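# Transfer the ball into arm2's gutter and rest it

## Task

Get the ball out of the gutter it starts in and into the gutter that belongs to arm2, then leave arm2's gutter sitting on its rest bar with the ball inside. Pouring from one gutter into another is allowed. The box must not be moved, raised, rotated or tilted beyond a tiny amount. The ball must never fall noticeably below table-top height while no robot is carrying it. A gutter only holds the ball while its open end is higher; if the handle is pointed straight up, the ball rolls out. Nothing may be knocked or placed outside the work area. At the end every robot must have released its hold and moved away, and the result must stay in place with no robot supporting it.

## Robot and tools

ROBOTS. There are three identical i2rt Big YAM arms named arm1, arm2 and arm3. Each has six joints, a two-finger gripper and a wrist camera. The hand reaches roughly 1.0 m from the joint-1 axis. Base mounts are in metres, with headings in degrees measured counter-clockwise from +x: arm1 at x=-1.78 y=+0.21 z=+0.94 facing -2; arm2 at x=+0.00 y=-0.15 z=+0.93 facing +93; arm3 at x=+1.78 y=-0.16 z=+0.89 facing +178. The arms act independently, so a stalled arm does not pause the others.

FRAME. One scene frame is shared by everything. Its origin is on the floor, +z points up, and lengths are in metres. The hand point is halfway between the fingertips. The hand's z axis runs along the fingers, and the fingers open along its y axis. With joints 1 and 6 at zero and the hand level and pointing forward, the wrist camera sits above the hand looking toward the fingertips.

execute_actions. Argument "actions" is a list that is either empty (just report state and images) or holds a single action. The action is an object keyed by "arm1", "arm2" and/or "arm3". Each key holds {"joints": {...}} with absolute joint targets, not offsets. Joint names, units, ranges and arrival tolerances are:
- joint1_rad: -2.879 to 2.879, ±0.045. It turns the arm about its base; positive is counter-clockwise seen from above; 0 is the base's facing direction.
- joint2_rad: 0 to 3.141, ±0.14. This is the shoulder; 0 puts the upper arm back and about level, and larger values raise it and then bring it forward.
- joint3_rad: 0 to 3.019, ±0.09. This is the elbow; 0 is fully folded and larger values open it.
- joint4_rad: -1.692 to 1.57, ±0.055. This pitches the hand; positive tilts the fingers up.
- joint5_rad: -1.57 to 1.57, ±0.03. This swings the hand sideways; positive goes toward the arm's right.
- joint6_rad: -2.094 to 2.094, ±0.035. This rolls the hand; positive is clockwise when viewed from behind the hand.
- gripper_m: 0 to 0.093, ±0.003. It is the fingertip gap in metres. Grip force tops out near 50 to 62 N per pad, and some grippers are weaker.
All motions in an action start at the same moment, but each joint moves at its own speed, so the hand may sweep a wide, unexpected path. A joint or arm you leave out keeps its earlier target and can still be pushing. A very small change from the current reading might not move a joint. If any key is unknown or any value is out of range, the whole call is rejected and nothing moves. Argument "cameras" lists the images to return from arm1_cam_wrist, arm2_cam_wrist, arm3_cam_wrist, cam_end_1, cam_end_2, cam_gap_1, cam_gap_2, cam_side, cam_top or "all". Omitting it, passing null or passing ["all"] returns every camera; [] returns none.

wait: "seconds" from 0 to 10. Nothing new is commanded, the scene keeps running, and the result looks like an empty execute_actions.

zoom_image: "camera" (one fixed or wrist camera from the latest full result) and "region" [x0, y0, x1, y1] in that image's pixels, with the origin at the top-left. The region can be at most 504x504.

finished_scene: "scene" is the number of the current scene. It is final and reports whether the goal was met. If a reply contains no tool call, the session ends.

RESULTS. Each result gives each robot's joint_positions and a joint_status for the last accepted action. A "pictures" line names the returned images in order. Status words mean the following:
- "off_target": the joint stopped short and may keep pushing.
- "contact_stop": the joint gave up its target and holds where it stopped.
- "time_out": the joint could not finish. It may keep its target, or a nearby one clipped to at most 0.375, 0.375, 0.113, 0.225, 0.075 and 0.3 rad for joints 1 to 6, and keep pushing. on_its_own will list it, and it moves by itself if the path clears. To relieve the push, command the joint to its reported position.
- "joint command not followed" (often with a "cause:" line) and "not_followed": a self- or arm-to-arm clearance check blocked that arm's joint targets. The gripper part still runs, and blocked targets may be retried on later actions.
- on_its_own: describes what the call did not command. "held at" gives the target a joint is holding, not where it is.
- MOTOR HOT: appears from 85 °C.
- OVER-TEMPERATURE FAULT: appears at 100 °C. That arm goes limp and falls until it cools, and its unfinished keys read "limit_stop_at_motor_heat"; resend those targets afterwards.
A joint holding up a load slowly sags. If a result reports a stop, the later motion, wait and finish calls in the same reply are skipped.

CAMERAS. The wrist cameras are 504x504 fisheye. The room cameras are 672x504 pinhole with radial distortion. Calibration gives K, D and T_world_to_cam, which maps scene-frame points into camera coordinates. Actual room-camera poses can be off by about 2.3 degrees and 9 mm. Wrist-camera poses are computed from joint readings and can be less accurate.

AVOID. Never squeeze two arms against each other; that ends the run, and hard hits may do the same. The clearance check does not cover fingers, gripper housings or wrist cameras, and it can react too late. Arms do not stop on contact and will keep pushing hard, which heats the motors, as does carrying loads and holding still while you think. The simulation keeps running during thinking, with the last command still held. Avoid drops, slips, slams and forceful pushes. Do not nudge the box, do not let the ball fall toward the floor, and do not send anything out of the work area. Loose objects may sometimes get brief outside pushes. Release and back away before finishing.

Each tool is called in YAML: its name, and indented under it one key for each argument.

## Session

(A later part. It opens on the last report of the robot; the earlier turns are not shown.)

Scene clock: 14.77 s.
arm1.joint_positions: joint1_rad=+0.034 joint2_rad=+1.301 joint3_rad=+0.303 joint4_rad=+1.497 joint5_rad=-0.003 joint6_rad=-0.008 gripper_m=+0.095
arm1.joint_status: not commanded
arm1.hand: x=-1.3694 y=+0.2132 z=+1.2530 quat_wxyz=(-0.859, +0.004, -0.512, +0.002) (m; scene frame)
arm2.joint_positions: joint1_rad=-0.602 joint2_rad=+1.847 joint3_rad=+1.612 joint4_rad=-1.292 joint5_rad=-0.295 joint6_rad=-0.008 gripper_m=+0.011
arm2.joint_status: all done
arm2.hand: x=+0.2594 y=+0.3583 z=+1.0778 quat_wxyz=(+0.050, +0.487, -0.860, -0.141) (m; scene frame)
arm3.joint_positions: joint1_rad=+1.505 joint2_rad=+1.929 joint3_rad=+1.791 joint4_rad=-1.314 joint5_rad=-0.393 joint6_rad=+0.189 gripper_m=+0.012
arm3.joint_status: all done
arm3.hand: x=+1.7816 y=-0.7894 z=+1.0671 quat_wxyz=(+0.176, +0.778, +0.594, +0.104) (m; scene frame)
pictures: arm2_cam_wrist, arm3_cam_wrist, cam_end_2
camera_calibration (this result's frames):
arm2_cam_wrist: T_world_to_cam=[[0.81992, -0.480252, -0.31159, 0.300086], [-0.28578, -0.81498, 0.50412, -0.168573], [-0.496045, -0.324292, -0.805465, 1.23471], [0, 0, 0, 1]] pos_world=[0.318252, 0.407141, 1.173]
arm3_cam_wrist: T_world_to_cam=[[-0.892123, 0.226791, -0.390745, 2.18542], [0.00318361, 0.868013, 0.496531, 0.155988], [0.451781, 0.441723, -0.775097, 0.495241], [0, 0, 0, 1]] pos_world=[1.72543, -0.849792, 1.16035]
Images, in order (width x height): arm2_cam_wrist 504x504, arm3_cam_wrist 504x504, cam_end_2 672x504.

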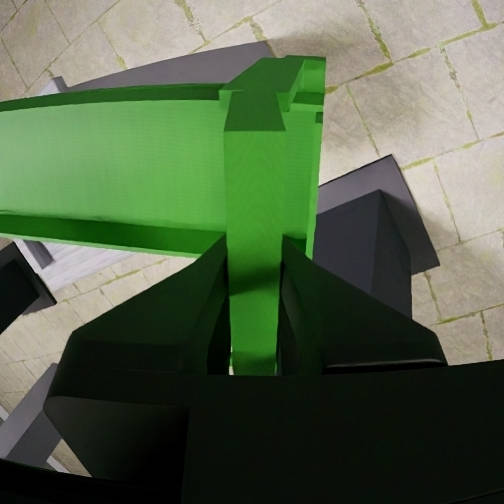

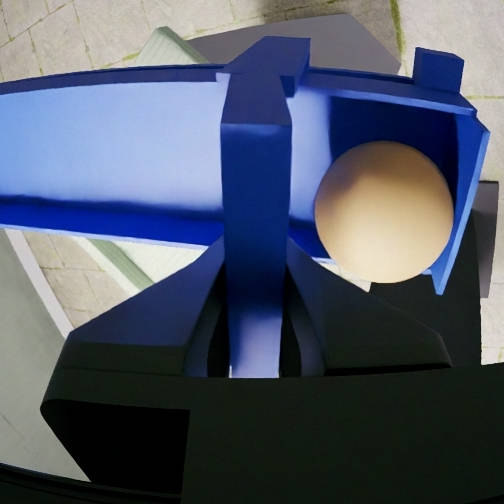

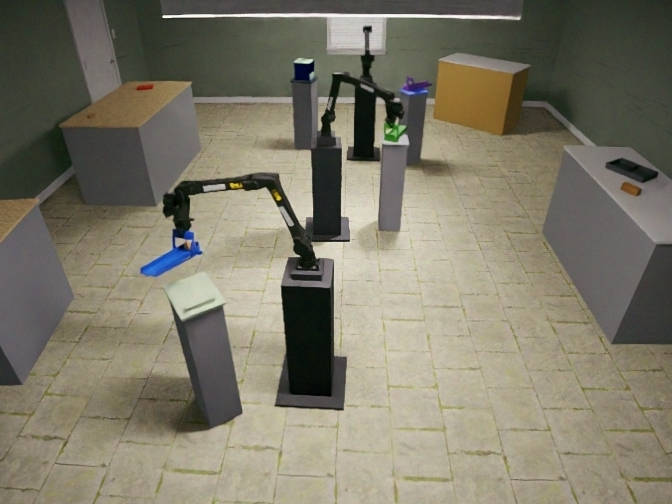

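execute_actions:
  actions:
    - {"arm2":{"joints":{"joint1_rad":-1.63,"joint2_rad":2.2,"joint3_rad":1.95,"joint4_rad":-1.02,"joint5_rad":0,"joint6_rad":1.57}},"arm3":{"joints":{"joint1_rad":1.0,"joint2_rad":1.75,"joint3_rad":1.75,"joint4_rad":-1.15,"joint5_rad":-0.3,"joint6_rad":0.8}}}
  cameras: ["arm3_cam_wrist"]

execute_actions:
  actions:
    - {"arm3":{"joints":{"joint1_rad":0.5,"joint5_rad":0,"joint6_rad":1.57}}}
  cameras: ["arm3_cam_wrist"]

execute_actions:
  actions:
    - {"arm3":{"joints":{"joint1_rad":0.03,"joint4_rad":-1.22}}}
  cameras: ["arm3_cam_wrist","cam_side","cam_gap_2"]

zoom_image:
  camera: "cam_side"
  region: [400,190,540,300]

Scene clock: 17.37 s.
arm1.joint_positions: joint1_rad=+0.034 joint2_rad=+1.301 joint3_rad=+0.303 joint4_rad=+1.497 joint5_rad=-0.003 joint6_rad=-0.008 gripper_m=+0.095
arm1.joint_status: not commanded
arm1.hand: x=-1.3694 y=+0.2132 z=+1.2530 quat_wxyz=(-0.859, +0.004, -0.512, +0.002) (m; scene frame)
arm2.joint_positions: joint1_rad=-1.623 joint2_rad=+2.219 joint3_rad=+1.902 joint4_rad=-1.020 joint5_rad=+0.001 joint6_rad=+1.558 gripper_m=+0.011
arm2.joint_status: all done
arm2.hand: x=+0.7245 y=-0.1578 z=+0.9602 quat_wxyz=(-0.082, -0.700, -0.705, -0.084) (m; scene frame)
arm3.joint_positions: joint1_rad=+1.007 joint2_rad=+1.781 joint3_rad=+1.735 joint4_rad=-1.167 joint5_rad=-0.295 joint6_rad=+0.790 gripper_m=+0.012
arm3.joint_status: all done
arm3.hand: x=+1.4634 y=-0.7115 z=+1.1347 quat_wxyz=(+0.228, +0.967, +0.114, +0.000) (m; scene frame)
pictures: arm3_cam_wrist
camera_calibration (this result's frames):
arm3_cam_wrist: T_world_to_cam=[[-0.227764, 0.870941, -0.435414, 1.44711], [0.760746, 0.438278, 0.478726, -1.33837], [0.607774, -0.222203, -0.762388, -0.0581176], [0, 0, 0, 1]] pos_world=[1.38308, -0.686682, 1.2265]
Images, in order (width x height): arm3_cam_wrist 504x504.

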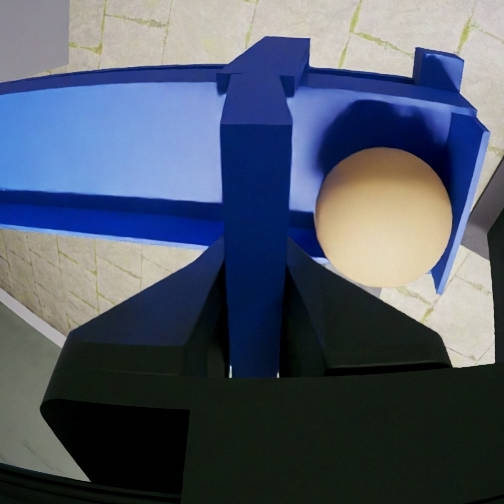

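Scene clock: 19.10 s.
arm1.joint_positions: joint1_rad=+0.034 joint2_rad=+1.301 joint3_rad=+0.303 joint4_rad=+1.497 joint5_rad=-0.003 joint6_rad=-0.008 gripper_m=+0.095
arm1.joint_status: not commanded
arm1.hand: x=-1.3694 y=+0.2132 z=+1.2530 quat_wxyz=(-0.859, +0.004, -0.512, +0.002) (m; scene frame)
arm2.joint_positions: joint1_rad=-1.623 joint2_rad=+2.219 joint3_rad=+1.902 joint4_rad=-1.020 joint5_rad=+0.001 joint6_rad=+1.558 gripper_m=+0.011
arm2.joint_status: not commanded
arm2.hand: x=+0.7245 y=-0.1578 z=+0.9602 quat_wxyz=(-0.082, -0.700, -0.705, -0.084) (m; scene frame)
arm3.joint_positions: joint1_rad=+0.507 joint2_rad=+1.781 joint3_rad=+1.735 joint4_rad=-1.167 joint5_rad=+0.001 joint6_rad=+1.559 gripper_m=+0.012
arm3.joint_status: all done
arm3.hand: x=+1.2135 y=-0.4491 z=+1.1272 quat_wxyz=(+0.151, +0.842, -0.510, -0.094) (m; scene frame)
pictures: arm3_cam_wrist
camera_calibration (this result's frames):
arm3_cam_wrist: T_world_to_cam=[[0.828422, 0.441993, -0.344033, -0.418966], [0.559556, -0.625936, 0.543232, -1.56618], [0.024762, -0.642531, -0.76586, 0.668985], [0, 0, 0, 1]] pos_world=[1.20688, -0.365306, 1.21901]
Images, in order (width x height): arm3_cam_wrist 504x504.

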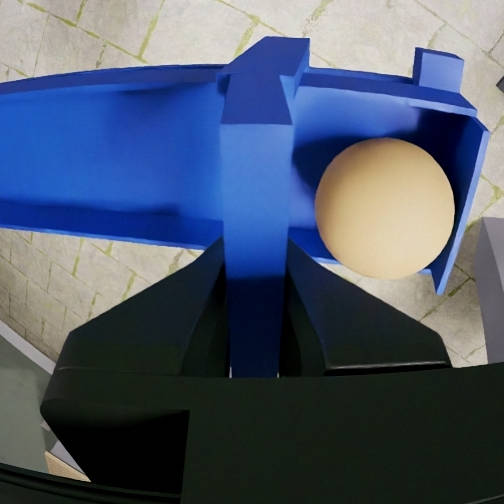

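Scene clock: 20.67 s.
arm1.joint_positions: joint1_rad=+0.034 joint2_rad=+1.301 joint3_rad=+0.303 joint4_rad=+1.497 joint5_rad=-0.003 joint6_rad=-0.008 gripper_m=+0.095
arm1.joint_status: not commanded
arm1.hand: x=-1.3694 y=+0.2132 z=+1.2530 quat_wxyz=(-0.859, +0.004, -0.512, +0.002) (m; scene frame)
arm2.joint_positions: joint1_rad=-1.623 joint2_rad=+2.219 joint3_rad=+1.902 joint4_rad=-1.020 joint5_rad=+0.001 joint6_rad=+1.558 gripper_m=+0.011
arm2.joint_status: not commanded
arm2.hand: x=+0.7245 y=-0.1578 z=+0.9602 quat_wxyz=(-0.082, -0.700, -0.705, -0.084) (m; scene frame)
arm3.joint_positions: joint1_rad=+0.037 joint2_rad=+1.781 joint3_rad=+1.735 joint4_rad=-1.209 joint5_rad=+0.001 joint6_rad=+1.562 gripper_m=+0.012
arm3.joint_status: all done
arm3.hand: x=+1.1546 y=-0.1614 z=+1.1233 quat_wxyz=(+0.110, +0.701, -0.695, -0.111) (m; scene frame)
pictures: arm3_cam_wrist, cam_gap_2, cam_side
camera_calibration (this result's frames):
arm3_cam_wrist: T_world_to_cam=[[0.952748, 0.0156469, -0.303359, -0.756674], [0.189177, -0.811924, 0.552261, -0.963598], [-0.237663, -0.583554, -0.776518, 1.17682], [0, 0, 0, 1]] pos_world=[1.1829, -0.0837923, 1.21643]
Images, in order (width x height): arm3_cam_wrist 504x504, cam_gap_2 672x504, cam_side 672x504.

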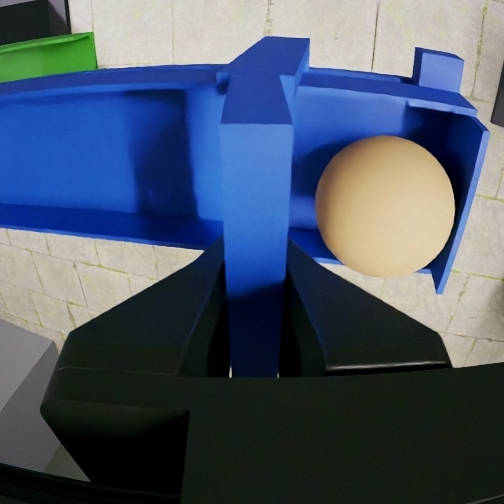

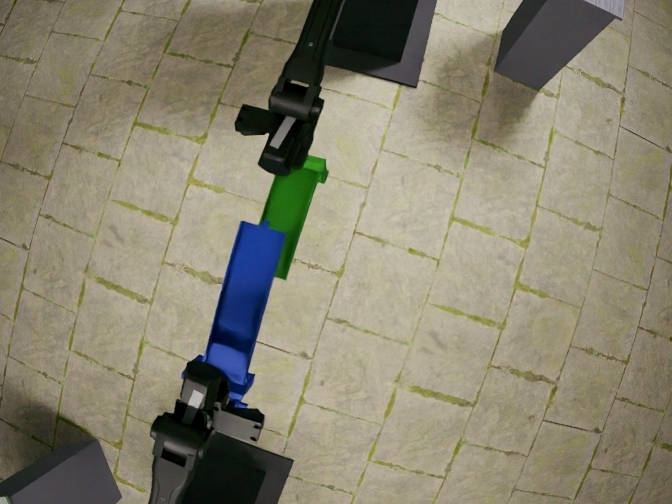

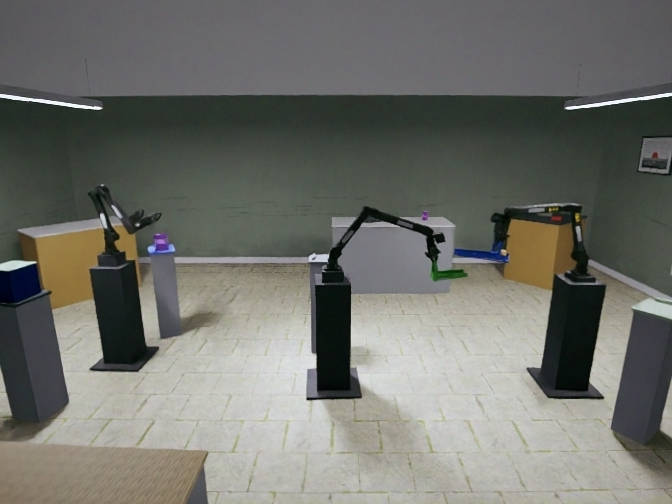

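Region (400, 190, 540, 300) of cam_side's 672x504 image, scaled by 3.600, with more detail than that image has; it fills the top 396 rows of this view, and the rest is white.

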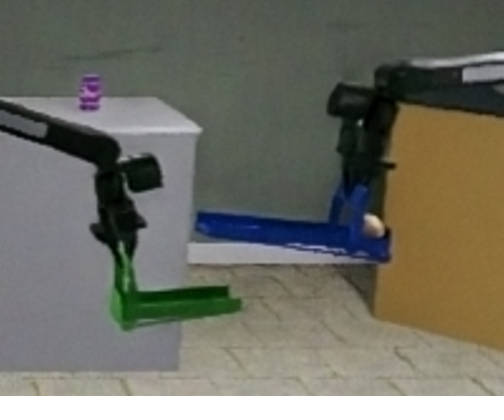

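execute_actions:
  actions:
    - {"arm2":{"joints":{"joint4_rad":-0.9}},"arm3":{"joints":{"joint1_rad":0.01,"joint2_rad":1.89,"joint3_rad":2.09,"joint4_rad":-1.44}}}
  cameras: ["arm3_cam_wrist","cam_side","cam_gap_2","arm2_cam_wrist"]

zoom_image:
  camera: "cam_side"
  region: [400,190,540,300]

zoom_image:
  camera: "cam_gap_2"
  region: [180,130,360,330]

Scene clock: 25.40 s.
arm1.joint_positions: joint1_rad=+0.034 joint2_rad=+1.301 joint3_rad=+0.303 joint4_rad=+1.497 joint5_rad=-0.003 joint6_rad=-0.008 gripper_m=+0.095
arm1.joint_status: not commanded
arm1.hand: x=-1.3694 y=+0.2132 z=+1.2530 quat_wxyz=(-0.859, +0.004, -0.512, +0.002) (m; scene frame)
arm2.joint_positions: joint1_rad=-1.623 joint2_rad=+2.219 joint3_rad=+1.902 joint4_rad=-0.918 joint5_rad=+0.001 joint6_rad=+1.558 gripper_m=+0.011
arm2.joint_status: all done
arm2.hand: x=+0.7486 y=-0.1579 z=+0.9672 quat_wxyz=(-0.118, -0.695, -0.699, -0.119) (m; scene frame)
arm3.joint_positions: joint1_rad=+0.012 joint2_rad=+1.921 joint3_rad=+2.029 joint4_rad=-1.429 joint5_rad=+0.001 joint6_rad=+1.562 gripper_m=+0.012
arm3.joint_status: all done
arm3.hand: x=+1.1240 y=-0.1449 z=+1.1534 quat_wxyz=(+0.086, +0.696, -0.707, -0.089) (m; scene frame)
pictures: arm2_cam_wrist, arm3_cam_wrist, cam_gap_2, cam_side
camera_calibration (this result's frames):
arm2_cam_wrist: T_world_to_cam=[[-0.93643, -0.00761715, -0.350772, 1.04393], [-0.208239, 0.816697, 0.538185, -0.227059], [0.282375, 0.577017, -0.766366, 0.742644], [0, 0, 0, 1]] pos_world=[0.720581, -0.235128, 1.05752]
arm3_cam_wrist: T_world_to_cam=[[0.970865, -0.00870218, -0.239467, -0.816223], [0.13169, -0.815522, 0.563544, -0.909938], [-0.200195, -0.578661, -0.790616, 1.17743], [0, 0, 0, 1]] pos_world=[1.14799, -0.0678459, 1.24822]
Images, in order (width x height): arm2_cam_wrist 504x504, arm3_cam_wrist 504x504, cam_gap_2 672x504, cam_side 672x504.

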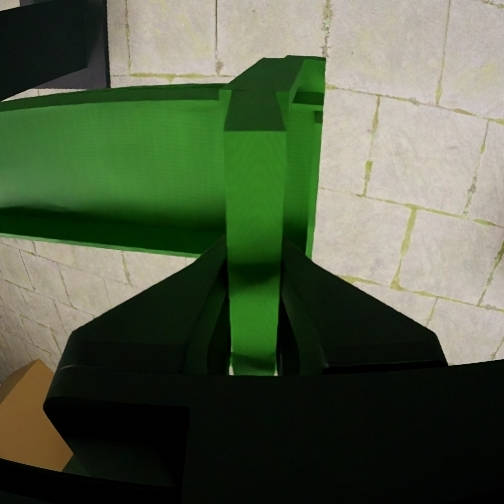

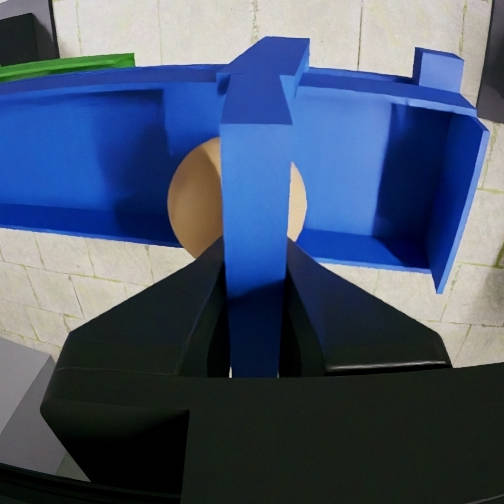

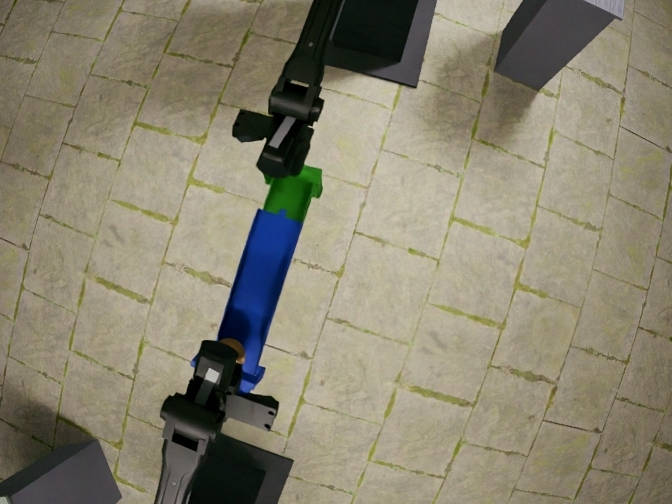

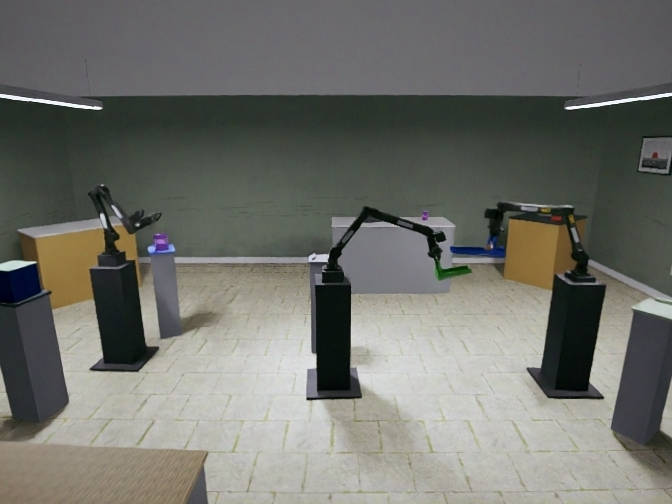

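Region (400, 190, 540, 300) of cam_side's 672x504 image, scaled by 3.600, with more detail than that image has; it fills the top 396 rows of this view, and the rest is white.

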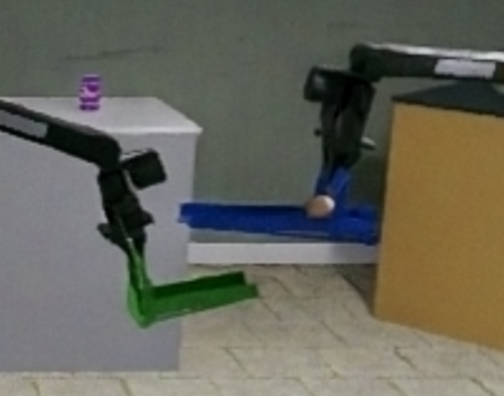

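Region (180, 130, 360, 330) of cam_gap_2's 672x504 image, scaled by 2.520, with more detail than that image has; it fills the left 454 columns of this view, and the rest is white.

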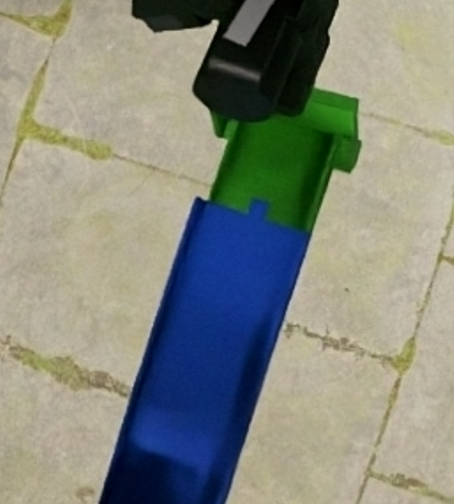

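execute_actions:
  actions:
    - {"arm3":{"joints":{"joint1_rad":0.024,"joint3_rad":1.92,"joint4_rad":-1.3}}}
  cameras: ["cam_side","cam_gap_2"]

zoom_image:
  camera: "cam_side"
  region: [400,190,540,300]

zoom_image:
  camera: "cam_gap_2"
  region: [180,130,360,330]

Scene clock: 26.67 s.
arm1.joint_positions: joint1_rad=+0.034 joint2_rad=+1.301 joint3_rad=+0.303 joint4_rad=+1.497 joint5_rad=-0.003 joint6_rad=-0.008 gripper_m=+0.095
arm1.joint_status: not commanded
arm1.hand: x=-1.3694 y=+0.2132 z=+1.2530 quat_wxyz=(-0.859, +0.004, -0.512, +0.002) (m; scene frame)
arm2.joint_positions: joint1_rad=-1.623 joint2_rad=+2.219 joint3_rad=+1.902 joint4_rad=-0.918 joint5_rad=+0.001 joint6_rad=+1.558 gripper_m=+0.011
arm2.joint_status: not commanded
arm2.hand: x=+0.7486 y=-0.1579 z=+0.9672 quat_wxyz=(-0.118, -0.695, -0.699, -0.119) (m; scene frame)
arm3.joint_positions: joint1_rad=+0.017 joint2_rad=+1.918 joint3_rad=+1.899 joint4_rad=-1.325 joint5_rad=+0.001 joint6_rad=+1.562 gripper_m=+0.012
arm3.joint_status: all done
arm3.hand: x=+1.1280 y=-0.1485 z=+1.1044 quat_wxyz=(+0.079, +0.699, -0.706, -0.081) (m; scene frame)
pictures: cam_gap_2, cam_side
Images, in order (width x height): cam_gap_2 672x504, cam_side 672x504.

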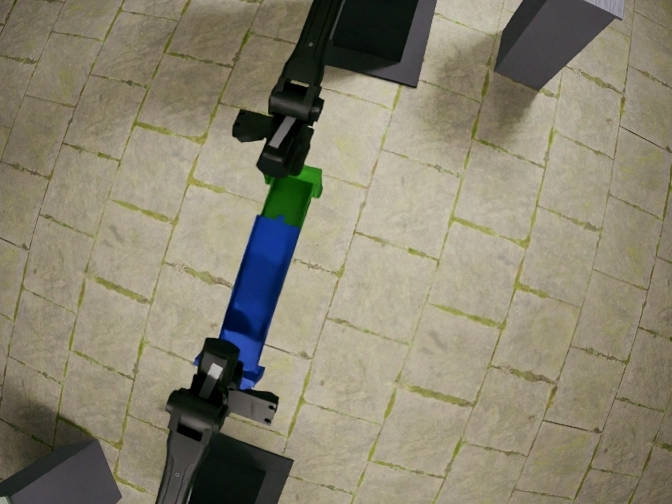

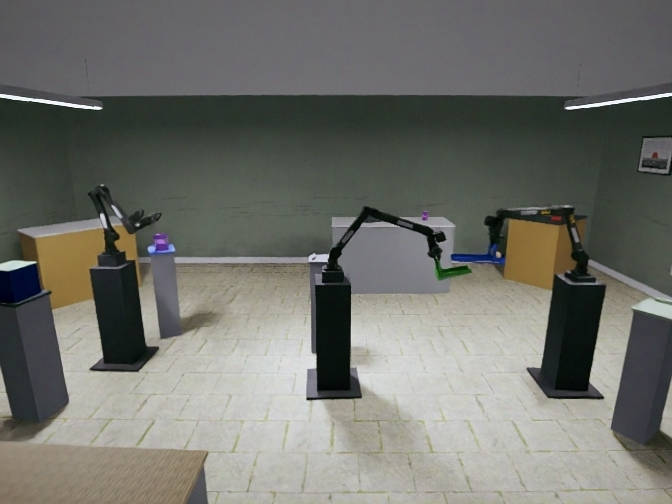

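Region (400, 190, 540, 300) of cam_side's 672x504 image, scaled by 3.600, with more detail than that image has; it fills the top 396 rows of this view, and the rest is white.

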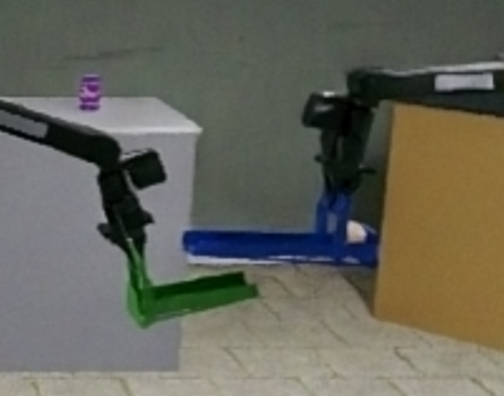

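Region (180, 130, 360, 330) of cam_gap_2's 672x504 image, scaled by 2.520, with more detail than that image has; it fills the left 454 columns of this view, and the rest is white.

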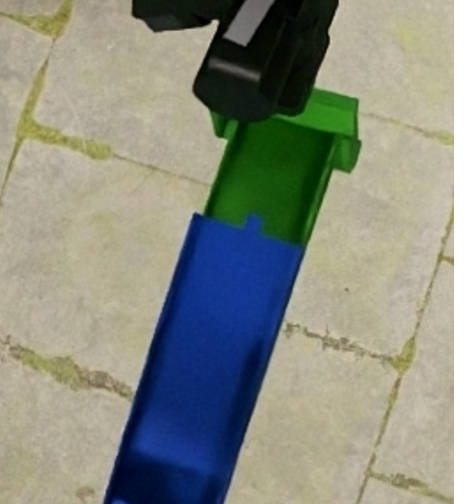

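execute_actions:
  actions:
    - {"arm3":{"joints":{"joint4_rad":-1.43}}}
  cameras: ["cam_gap_2"]

wait:
  seconds: 3

Scene clock: 27.57 s.
arm1.joint_positions: joint1_rad=+0.034 joint2_rad=+1.301 joint3_rad=+0.303 joint4_rad=+1.497 joint5_rad=-0.003 joint6_rad=-0.008 gripper_m=+0.095
arm1.joint_status: not commanded
arm1.hand: x=-1.3694 y=+0.2132 z=+1.2530 quat_wxyz=(-0.859, +0.004, -0.512, +0.002) (m; scene frame)
arm2.joint_positions: joint1_rad=-1.623 joint2_rad=+2.219 joint3_rad=+1.902 joint4_rad=-0.918 joint5_rad=+0.001 joint6_rad=+1.558 gripper_m=+0.011
arm2.joint_status: not commanded
arm2.hand: x=+0.7486 y=-0.1579 z=+0.9672 quat_wxyz=(-0.118, -0.695, -0.699, -0.119) (m; scene frame)
arm3.joint_positions: joint1_rad=+0.017 joint2_rad=+1.918 joint3_rad=+1.899 joint4_rad=-1.417 joint5_rad=+0.001 joint6_rad=+1.562 gripper_m=+0.012
arm3.joint_status: all done
arm3.hand: x=+1.1504 y=-0.1490 z=+1.1003 quat_wxyz=(+0.047, +0.702, -0.709, -0.048) (m; scene frame)
pictures: cam_gap_2
Images, in order (width x height): cam_gap_2 672x504.

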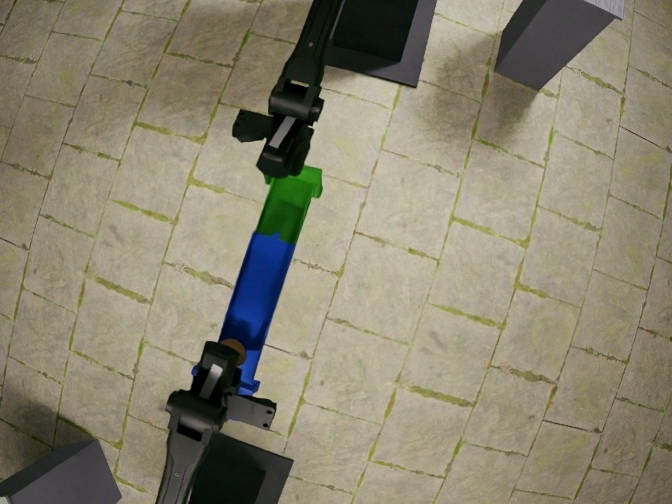

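Scene clock: 30.57 s.
arm1.joint_positions: joint1_rad=+0.034 joint2_rad=+1.301 joint3_rad=+0.303 joint4_rad=+1.497 joint5_rad=-0.003 joint6_rad=-0.008 gripper_m=+0.095
arm1.joint_status: not commanded
arm1.hand: x=-1.3694 y=+0.2132 z=+1.2530 quat_wxyz=(-0.859, +0.004, -0.512, +0.002) (m; scene frame)
arm2.joint_positions: joint1_rad=-1.623 joint2_rad=+2.219 joint3_rad=+1.902 joint4_rad=-0.917 joint5_rad=+0.001 joint6_rad=+1.559 gripper_m=+0.011
arm2.joint_status: not commanded
arm2.hand: x=+0.7488 y=-0.1579 z=+0.9673 quat_wxyz=(-0.119, -0.695, -0.699, -0.119) (m; scene frame)
arm3.joint_positions: joint1_rad=+0.017 joint2_rad=+1.918 joint3_rad=+1.899 joint4_rad=-1.417 joint5_rad=+0.001 joint6_rad=+1.562 gripper_m=+0.012
arm3.joint_status: all done
arm3.hand: x=+1.1504 y=-0.1490 z=+1.1003 quat_wxyz=(+0.047, +0.702, -0.709, -0.048) (m; scene frame)
wait: 3.00 s; at rest by 0.27 s
pictures: arm1_cam_wrist, arm2_cam_wrist, arm3_cam_wrist, cam_end_1, cam_end_2, cam_gap_1, cam_gap_2, cam_side, cam_top
camera_calibration (this result's frames):
arm1_cam_wrist: T_world_to_cam=[[0.0161567, -0.999755, 0.0151409, 0.221084], [-0.114806, -0.0168976, -0.993244, 1.09771], [0.993257, 0.0143093, -0.115051, 1.63005], [0, 0, 0, 1]] pos_world=[-1.49661, 0.216253, 1.27448]
arm2_cam_wrist: T_world_to_cam=[[-0.936031, -0.00723238, -0.351843, 1.04501], [-0.208556, 0.816708, 0.538045, -0.226678], [0.283462, 0.577006, -0.765972, 0.741445], [0, 0, 0, 1]] pos_world=[0.720715, -0.235131, 1.05757]
arm3_cam_wrist: T_world_to_cam=[[0.991937, -0.00378846, -0.126672, -1.00225], [0.0706049, -0.81353, 0.577221, -0.831292], [-0.105238, -0.581511, -0.806703, 1.04641], [0, 0, 0, 1]] pos_world=[1.16298, -0.0715791, 1.19702]
Images, in order (width x height): arm1_cam_wrist 504x504, arm2_cam_wrist 504x504, arm3_cam_wrist 504x504, cam_end_1 672x504, cam_end_2 672x504, cam_gap_1 672x504, cam_gap_2 672x504, cam_side 672x504, cam_top 672x504.

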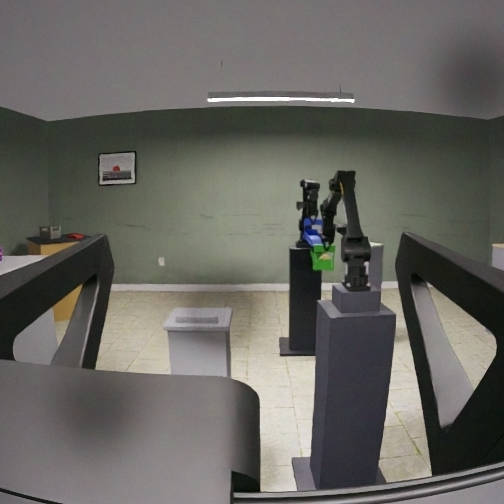

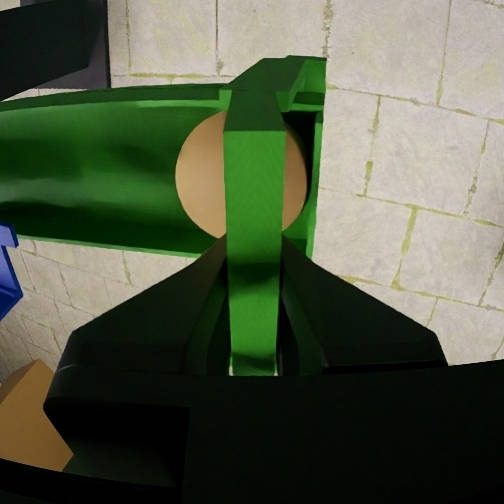

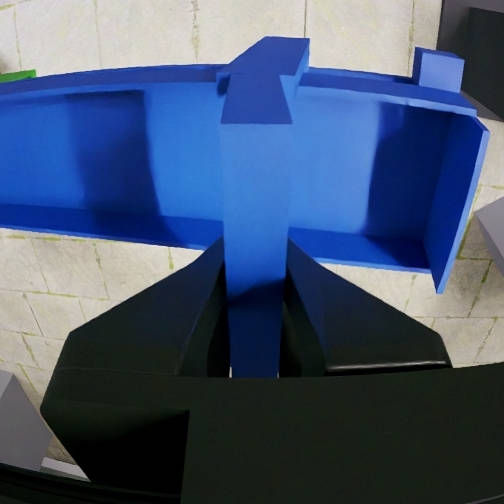

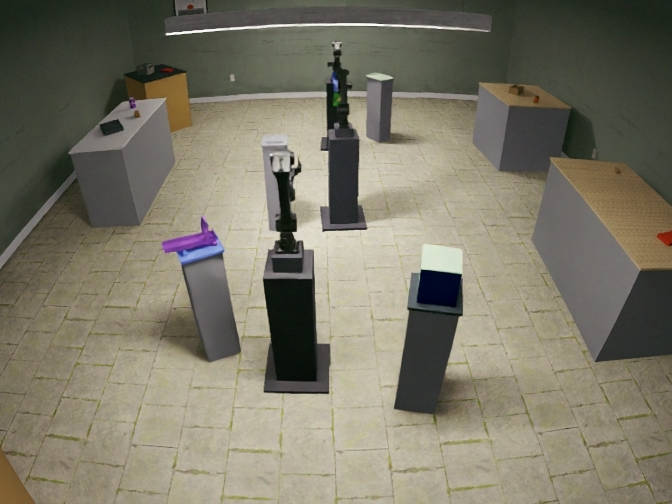

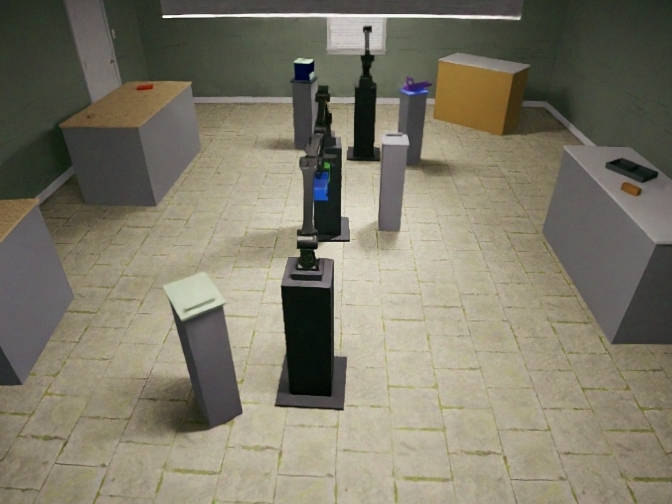

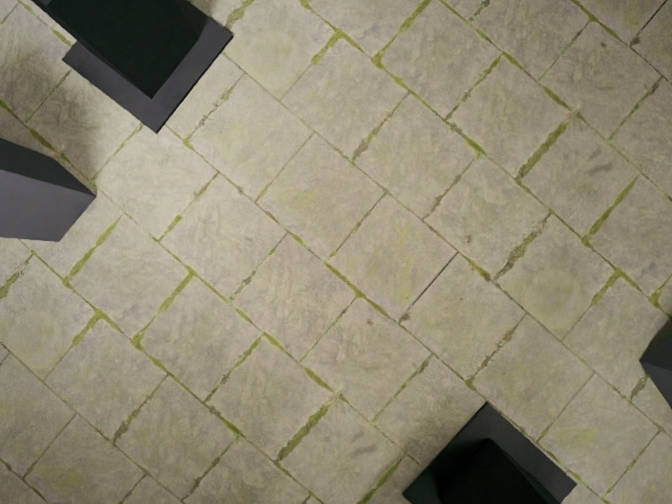

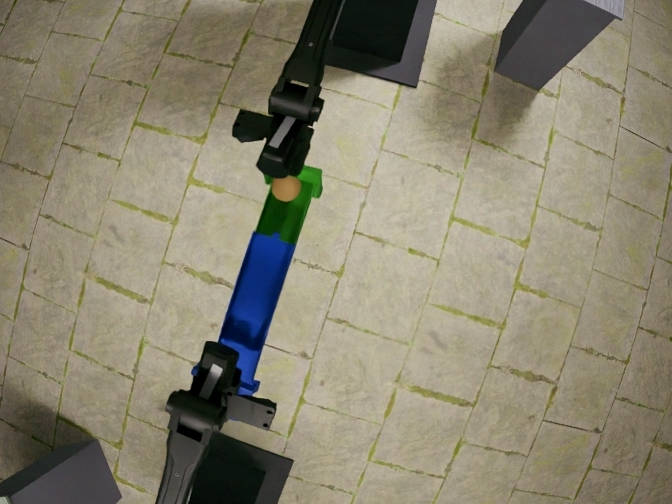

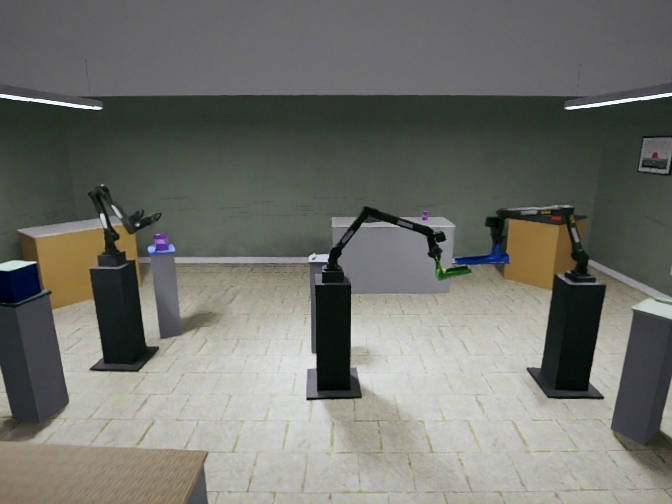

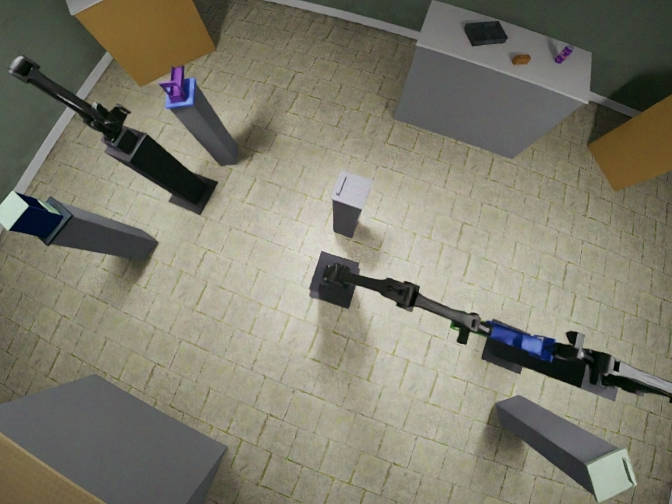

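execute_actions:
  actions:
    - {"arm2":{"joints":{"joint4_rad":-0.8}},"arm3":{"joints":{"joint2_rad":1.6,"joint1_rad":0.03}}}
  cameras: []

execute_actions:
  actions:
    - {"arm2":{"joints":{"joint1_rad":-1.1,"joint2_rad":1.85,"joint3_rad":1.65,"joint4_rad":-0.85,"joint5_rad":-0.3,"joint6_rad":1.0}},"arm3":{"joints":{"joint1_rad":0.8,"joint2_rad":1.85,"joint3_rad":1.85,"joint4_rad":-1.45,"joint5_rad":-0.3,"joint6_rad":0.6}}}
  cameras: ["arm2_cam_wrist"]

execute_actions:
  actions:
    - {"arm2":{"joints":{"joint1_rad":-0.6,"joint4_rad":-1.1,"joint5_rad":-0.5,"joint6_rad":0.3}},"arm3":{"joints":{"joint1_rad":1.4,"joint6_rad":-0.37}}}
  cameras: ["arm2_cam_wrist"]

execute_actions:
  actions:
    - {"arm2":{"joints":{"joint1_rad":-0.1,"joint4_rad":-1.33,"joint6_rad":-0.015}},"arm3":{"joints":{"joint1_rad":1.83,"joint2_rad":1.9,"joint4_rad":-1.5}}}
  cameras: ["arm2_cam_wrist"]

execute_actions:
  actions:
    - {"arm2":{"joints":{"joint2_rad":1.92,"joint3_rad":1.55,"joint4_rad":-1.15,"joint5_rad":-0.3}},"arm3":{"joints":{"joint2_rad":1.95,"joint3_rad":1.78,"joint4_rad":-1.38,"joint5_rad":-0.25}}}
  cameras: ["arm2_cam_wrist","arm3_cam_wrist","cam_side"]

zoom_image:
  camera: "cam_side"
  region: [290,220,350,270]

Scene clock: 32.33 s.
arm1.joint_positions: joint1_rad=+0.034 joint2_rad=+1.301 joint3_rad=+0.303 joint4_rad=+1.497 joint5_rad=-0.003 joint6_rad=-0.008 gripper_m=+0.095
arm1.joint_status: not commanded
arm1.hand: x=-1.3694 y=+0.2132 z=+1.2530 quat_wxyz=(-0.859, +0.004, -0.512, +0.002) (m; scene frame)
arm2.joint_positions: joint1_rad=-1.623 joint2_rad=+2.219 joint3_rad=+1.902 joint4_rad=-0.821 joint5_rad=+0.001 joint6_rad=+1.559 gripper_m=+0.011
arm2.joint_status: all done
arm2.hand: x=+0.7707 y=-0.1581 z=+0.9762 quat_wxyz=(-0.152, -0.688, -0.693, -0.152) (m; scene frame)
arm3.joint_positions: joint1_rad=+0.024 joint2_rad=+1.609 joint3_rad=+1.893 joint4_rad=-1.421 joint5_rad=+0.001 joint6_rad=+1.562 gripper_m=+0.012
arm3.joint_status: all done
arm3.hand: x=+1.2055 y=-0.1538 z=+1.2782 quat_wxyz=(+0.150, +0.689, -0.692, -0.153) (m; scene frame)
pictures: none
No camera images: the call's "cameras" was empty. Leave "cameras" out to get every camera's image.

Scene clock: 34.17 s.
arm1.joint_positions: joint1_rad=+0.034 joint2_rad=+1.301 joint3_rad=+0.303 joint4_rad=+1.497 joint5_rad=-0.003 joint6_rad=-0.008 gripper_m=+0.095
arm1.joint_status: not commanded
arm1.hand: x=-1.3694 y=+0.2132 z=+1.2530 quat_wxyz=(-0.859, +0.004, -0.512, +0.002) (m; scene frame)
arm2.joint_positions: joint1_rad=-1.109 joint2_rad=+1.855 joint3_rad=+1.650 joint4_rad=-0.849 joint5_rad=-0.295 joint6_rad=+1.010 gripper_m=+0.011
arm2.joint_status: all done
arm2.hand: x=+0.5739 y=+0.2224 z=+1.1185 quat_wxyz=(-0.086, -0.201, -0.935, -0.280) (m; scene frame)
arm3.joint_positions: joint1_rad=+0.794 joint2_rad=+1.897 joint3_rad=+1.821 joint4_rad=-1.440 joint5_rad=-0.297 joint6_rad=+0.612 gripper_m=+0.012
arm3.joint_status: all done
arm3.hand: x=+1.3772 y=-0.6114 z=+1.0889 quat_wxyz=(+0.132, +0.986, +0.076, +0.073) (m; scene frame)
pictures: arm2_cam_wrist
camera_calibration (this result's frames):
arm2_cam_wrist: T_world_to_cam=[[-0.320465, -0.753101, -0.574578, 0.998997], [-0.900946, 0.0549776, 0.430434, 0.0319969], [-0.292572, 0.655603, -0.696122, 0.922343], [0, 0, 0, 1]] pos_world=[0.618823, 0.145896, 1.20229]
Images, in order (width x height): arm2_cam_wrist 504x504.

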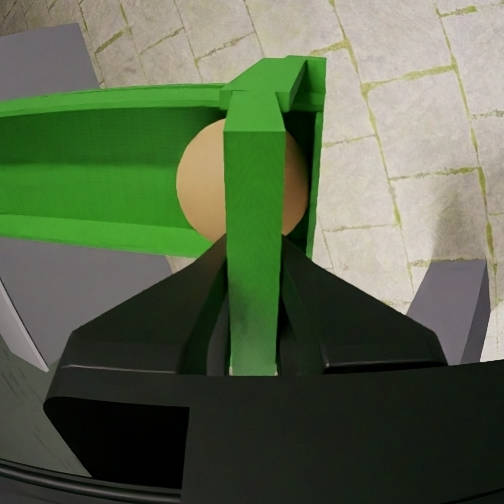

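Scene clock: 36.00 s.
arm1.joint_positions: joint1_rad=+0.034 joint2_rad=+1.301 joint3_rad=+0.303 joint4_rad=+1.497 joint5_rad=-0.003 joint6_rad=-0.008 gripper_m=+0.095
arm1.joint_status: not commanded
arm1.hand: x=-1.3694 y=+0.2132 z=+1.2530 quat_wxyz=(-0.859, +0.004, -0.512, +0.002) (m; scene frame)
arm2.joint_positions: joint1_rad=-0.602 joint2_rad=+1.855 joint3_rad=+1.650 joint4_rad=-1.095 joint5_rad=-0.495 joint6_rad=+0.309 gripper_m=+0.011
arm2.joint_status: all done
arm2.hand: x=+0.2612 y=+0.4216 z=+1.1094 quat_wxyz=(+0.045, +0.364, -0.889, -0.274) (m; scene frame)
arm3.joint_positions: joint1_rad=+1.393 joint2_rad=+1.897 joint3_rad=+1.821 joint4_rad=-1.440 joint5_rad=-0.297 joint6_rad=-0.360 gripper_m=+0.012
arm3.joint_status: all done
arm3.hand: x=+1.7009 y=-0.7602 z=+1.0894 quat_wxyz=(+0.144, +0.643, +0.751, +0.047) (m; scene frame)
pictures: arm2_cam_wrist
camera_calibration (this result's frames):
arm2_cam_wrist: T_world_to_cam=[[0.617118, -0.574789, -0.537385, 0.682258], [-0.429468, -0.818286, 0.382053, 0.0418971], [-0.659335, -0.0049823, -0.751833, 1.13007], [0, 0, 0, 1]] pos_world=[0.342055, 0.432069, 1.20025]
Images, in order (width x height): arm2_cam_wrist 504x504.

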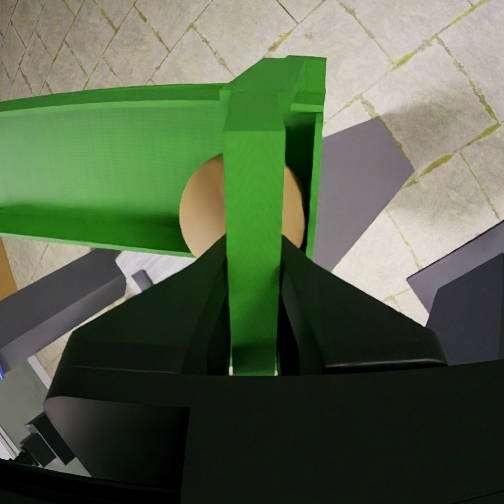

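Scene clock: 37.60 s.
arm1.joint_positions: joint1_rad=+0.034 joint2_rad=+1.301 joint3_rad=+0.303 joint4_rad=+1.497 joint5_rad=-0.003 joint6_rad=-0.008 gripper_m=+0.095
arm1.joint_status: not commanded
arm1.hand: x=-1.3694 y=+0.2132 z=+1.2530 quat_wxyz=(-0.859, +0.004, -0.512, +0.002) (m; scene frame)
arm2.joint_positions: joint1_rad=-0.099 joint2_rad=+1.855 joint3_rad=+1.650 joint4_rad=-1.322 joint5_rad=-0.496 joint6_rad=-0.005 gripper_m=+0.011
arm2.joint_status: all done
arm2.hand: x=-0.0512 y=+0.4260 z=+1.1012 quat_wxyz=(+0.151, +0.673, -0.697, -0.194) (m; scene frame)
arm3.joint_positions: joint1_rad=+1.823 joint2_rad=+1.898 joint3_rad=+1.821 joint4_rad=-1.484 joint5_rad=-0.297 joint6_rad=-0.363 gripper_m=+0.012
arm3.joint_status: all done
arm3.hand: x=+1.9553 y=-0.7283 z=+1.0889 quat_wxyz=(+0.116, +0.470, +0.870, +0.093) (m; scene frame)
pictures: arm2_cam_wrist
camera_calibration (this result's frames):
arm2_cam_wrist: T_world_to_cam=[[0.870234, -0.0152151, -0.492404, 0.598186], [0.243963, -0.855045, 0.45758, -0.11857], [-0.42799, -0.51833, -0.740377, 1.13588], [0, 0, 0, 1]] pos_world=[-0.00548819, 0.496481, 1.18979]
Images, in order (width x height): arm2_cam_wrist 504x504.

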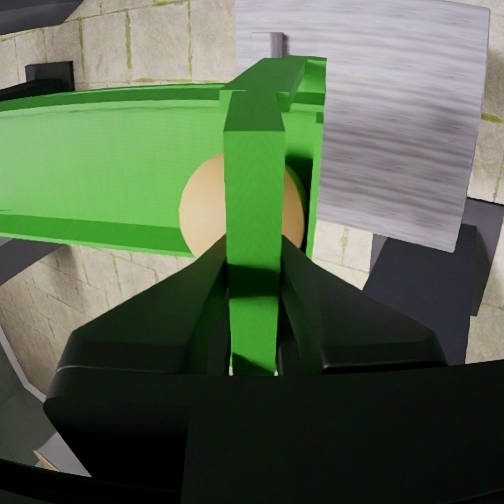

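Scene clock: 38.67 s.
arm1.joint_positions: joint1_rad=+0.034 joint2_rad=+1.301 joint3_rad=+0.303 joint4_rad=+1.497 joint5_rad=-0.003 joint6_rad=-0.008 gripper_m=+0.095
arm1.joint_status: not commanded
arm1.hand: x=-1.3694 y=+0.2132 z=+1.2530 quat_wxyz=(-0.859, +0.004, -0.512, +0.002) (m; scene frame)
arm2.joint_positions: joint1_rad=-0.099 joint2_rad=+1.940 joint3_rad=+1.545 joint4_rad=-1.160 joint5_rad=-0.297 joint6_rad=-0.006 gripper_m=+0.011
arm2.joint_status: all done
arm2.hand: x=-0.0197 y=+0.4260 z=+1.0027 quat_wxyz=(+0.094, +0.684, -0.714, -0.114) (m; scene frame)
arm3.joint_positions: joint1_rad=+1.824 joint2_rad=+1.965 joint3_rad=+1.767 joint4_rad=-1.395 joint5_rad=-0.249 joint6_rad=-0.363 gripper_m=+0.012
arm3.joint_status: all done
arm3.hand: x=+1.9496 y=-0.7381 z=+1.0280 quat_wxyz=(+0.088, +0.473, +0.872, +0.089) (m; scene frame)
pictures: arm2_cam_wrist, arm3_cam_wrist, cam_side
camera_calibration (this result's frames):
arm2_cam_wrist: T_world_to_cam=[[0.94941, -0.0358761, -0.311983, 0.351689], [0.141829, -0.837379, 0.527902, -0.161209], [-0.280187, -0.545444, -0.789928, 1.14057], [0, 0, 0, 1]] pos_world=[0.00854052, 0.499741, 1.09579]
arm3_cam_wrist: T_world_to_cam=[[-0.807349, -0.542882, -0.231228, 1.41101], [-0.575927, 0.639681, 0.509034, 1.07793], [-0.128433, 0.544139, -0.829106, 1.62867], [0, 0, 0, 1]] pos_world=[1.96917, -0.809743, 1.1279]
Images, in order (width x height): arm2_cam_wrist 504x504, arm3_cam_wrist 504x504, cam_side 672x504.

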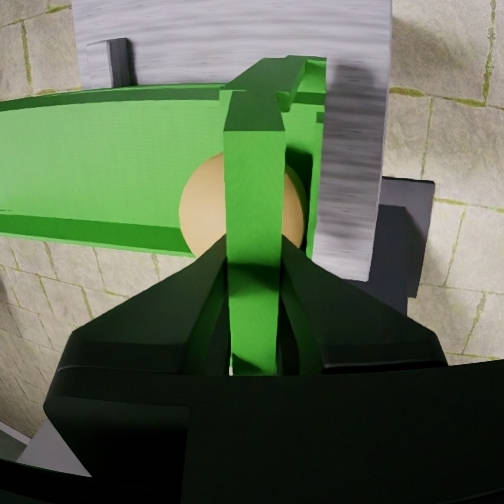

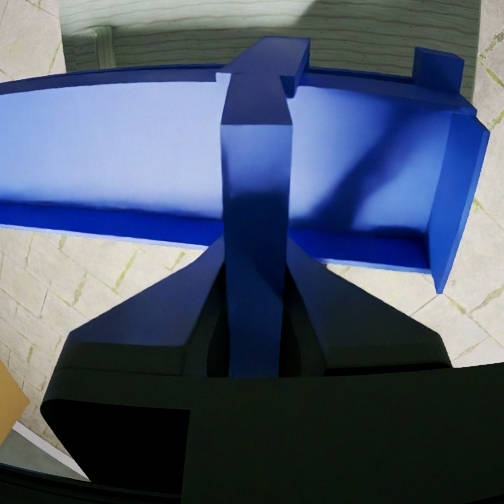

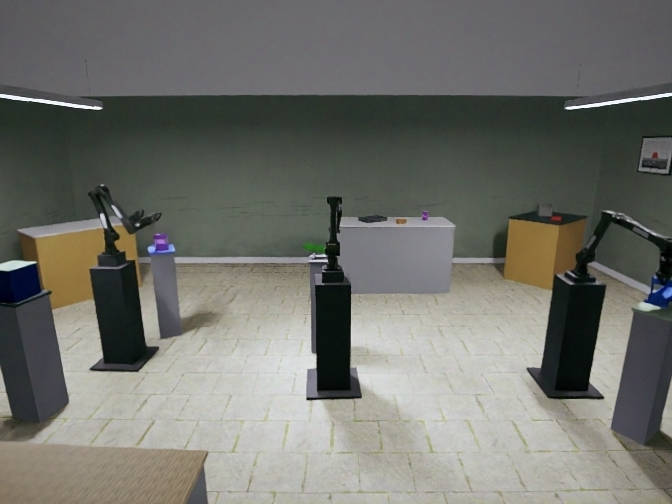

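Region (290, 220, 350, 270) of cam_side's 672x504 image, scaled by 8.400, with more detail than that image has.

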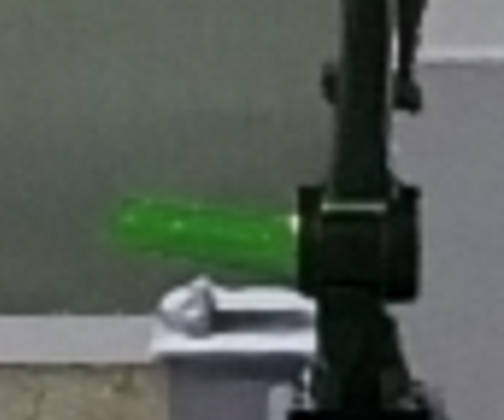

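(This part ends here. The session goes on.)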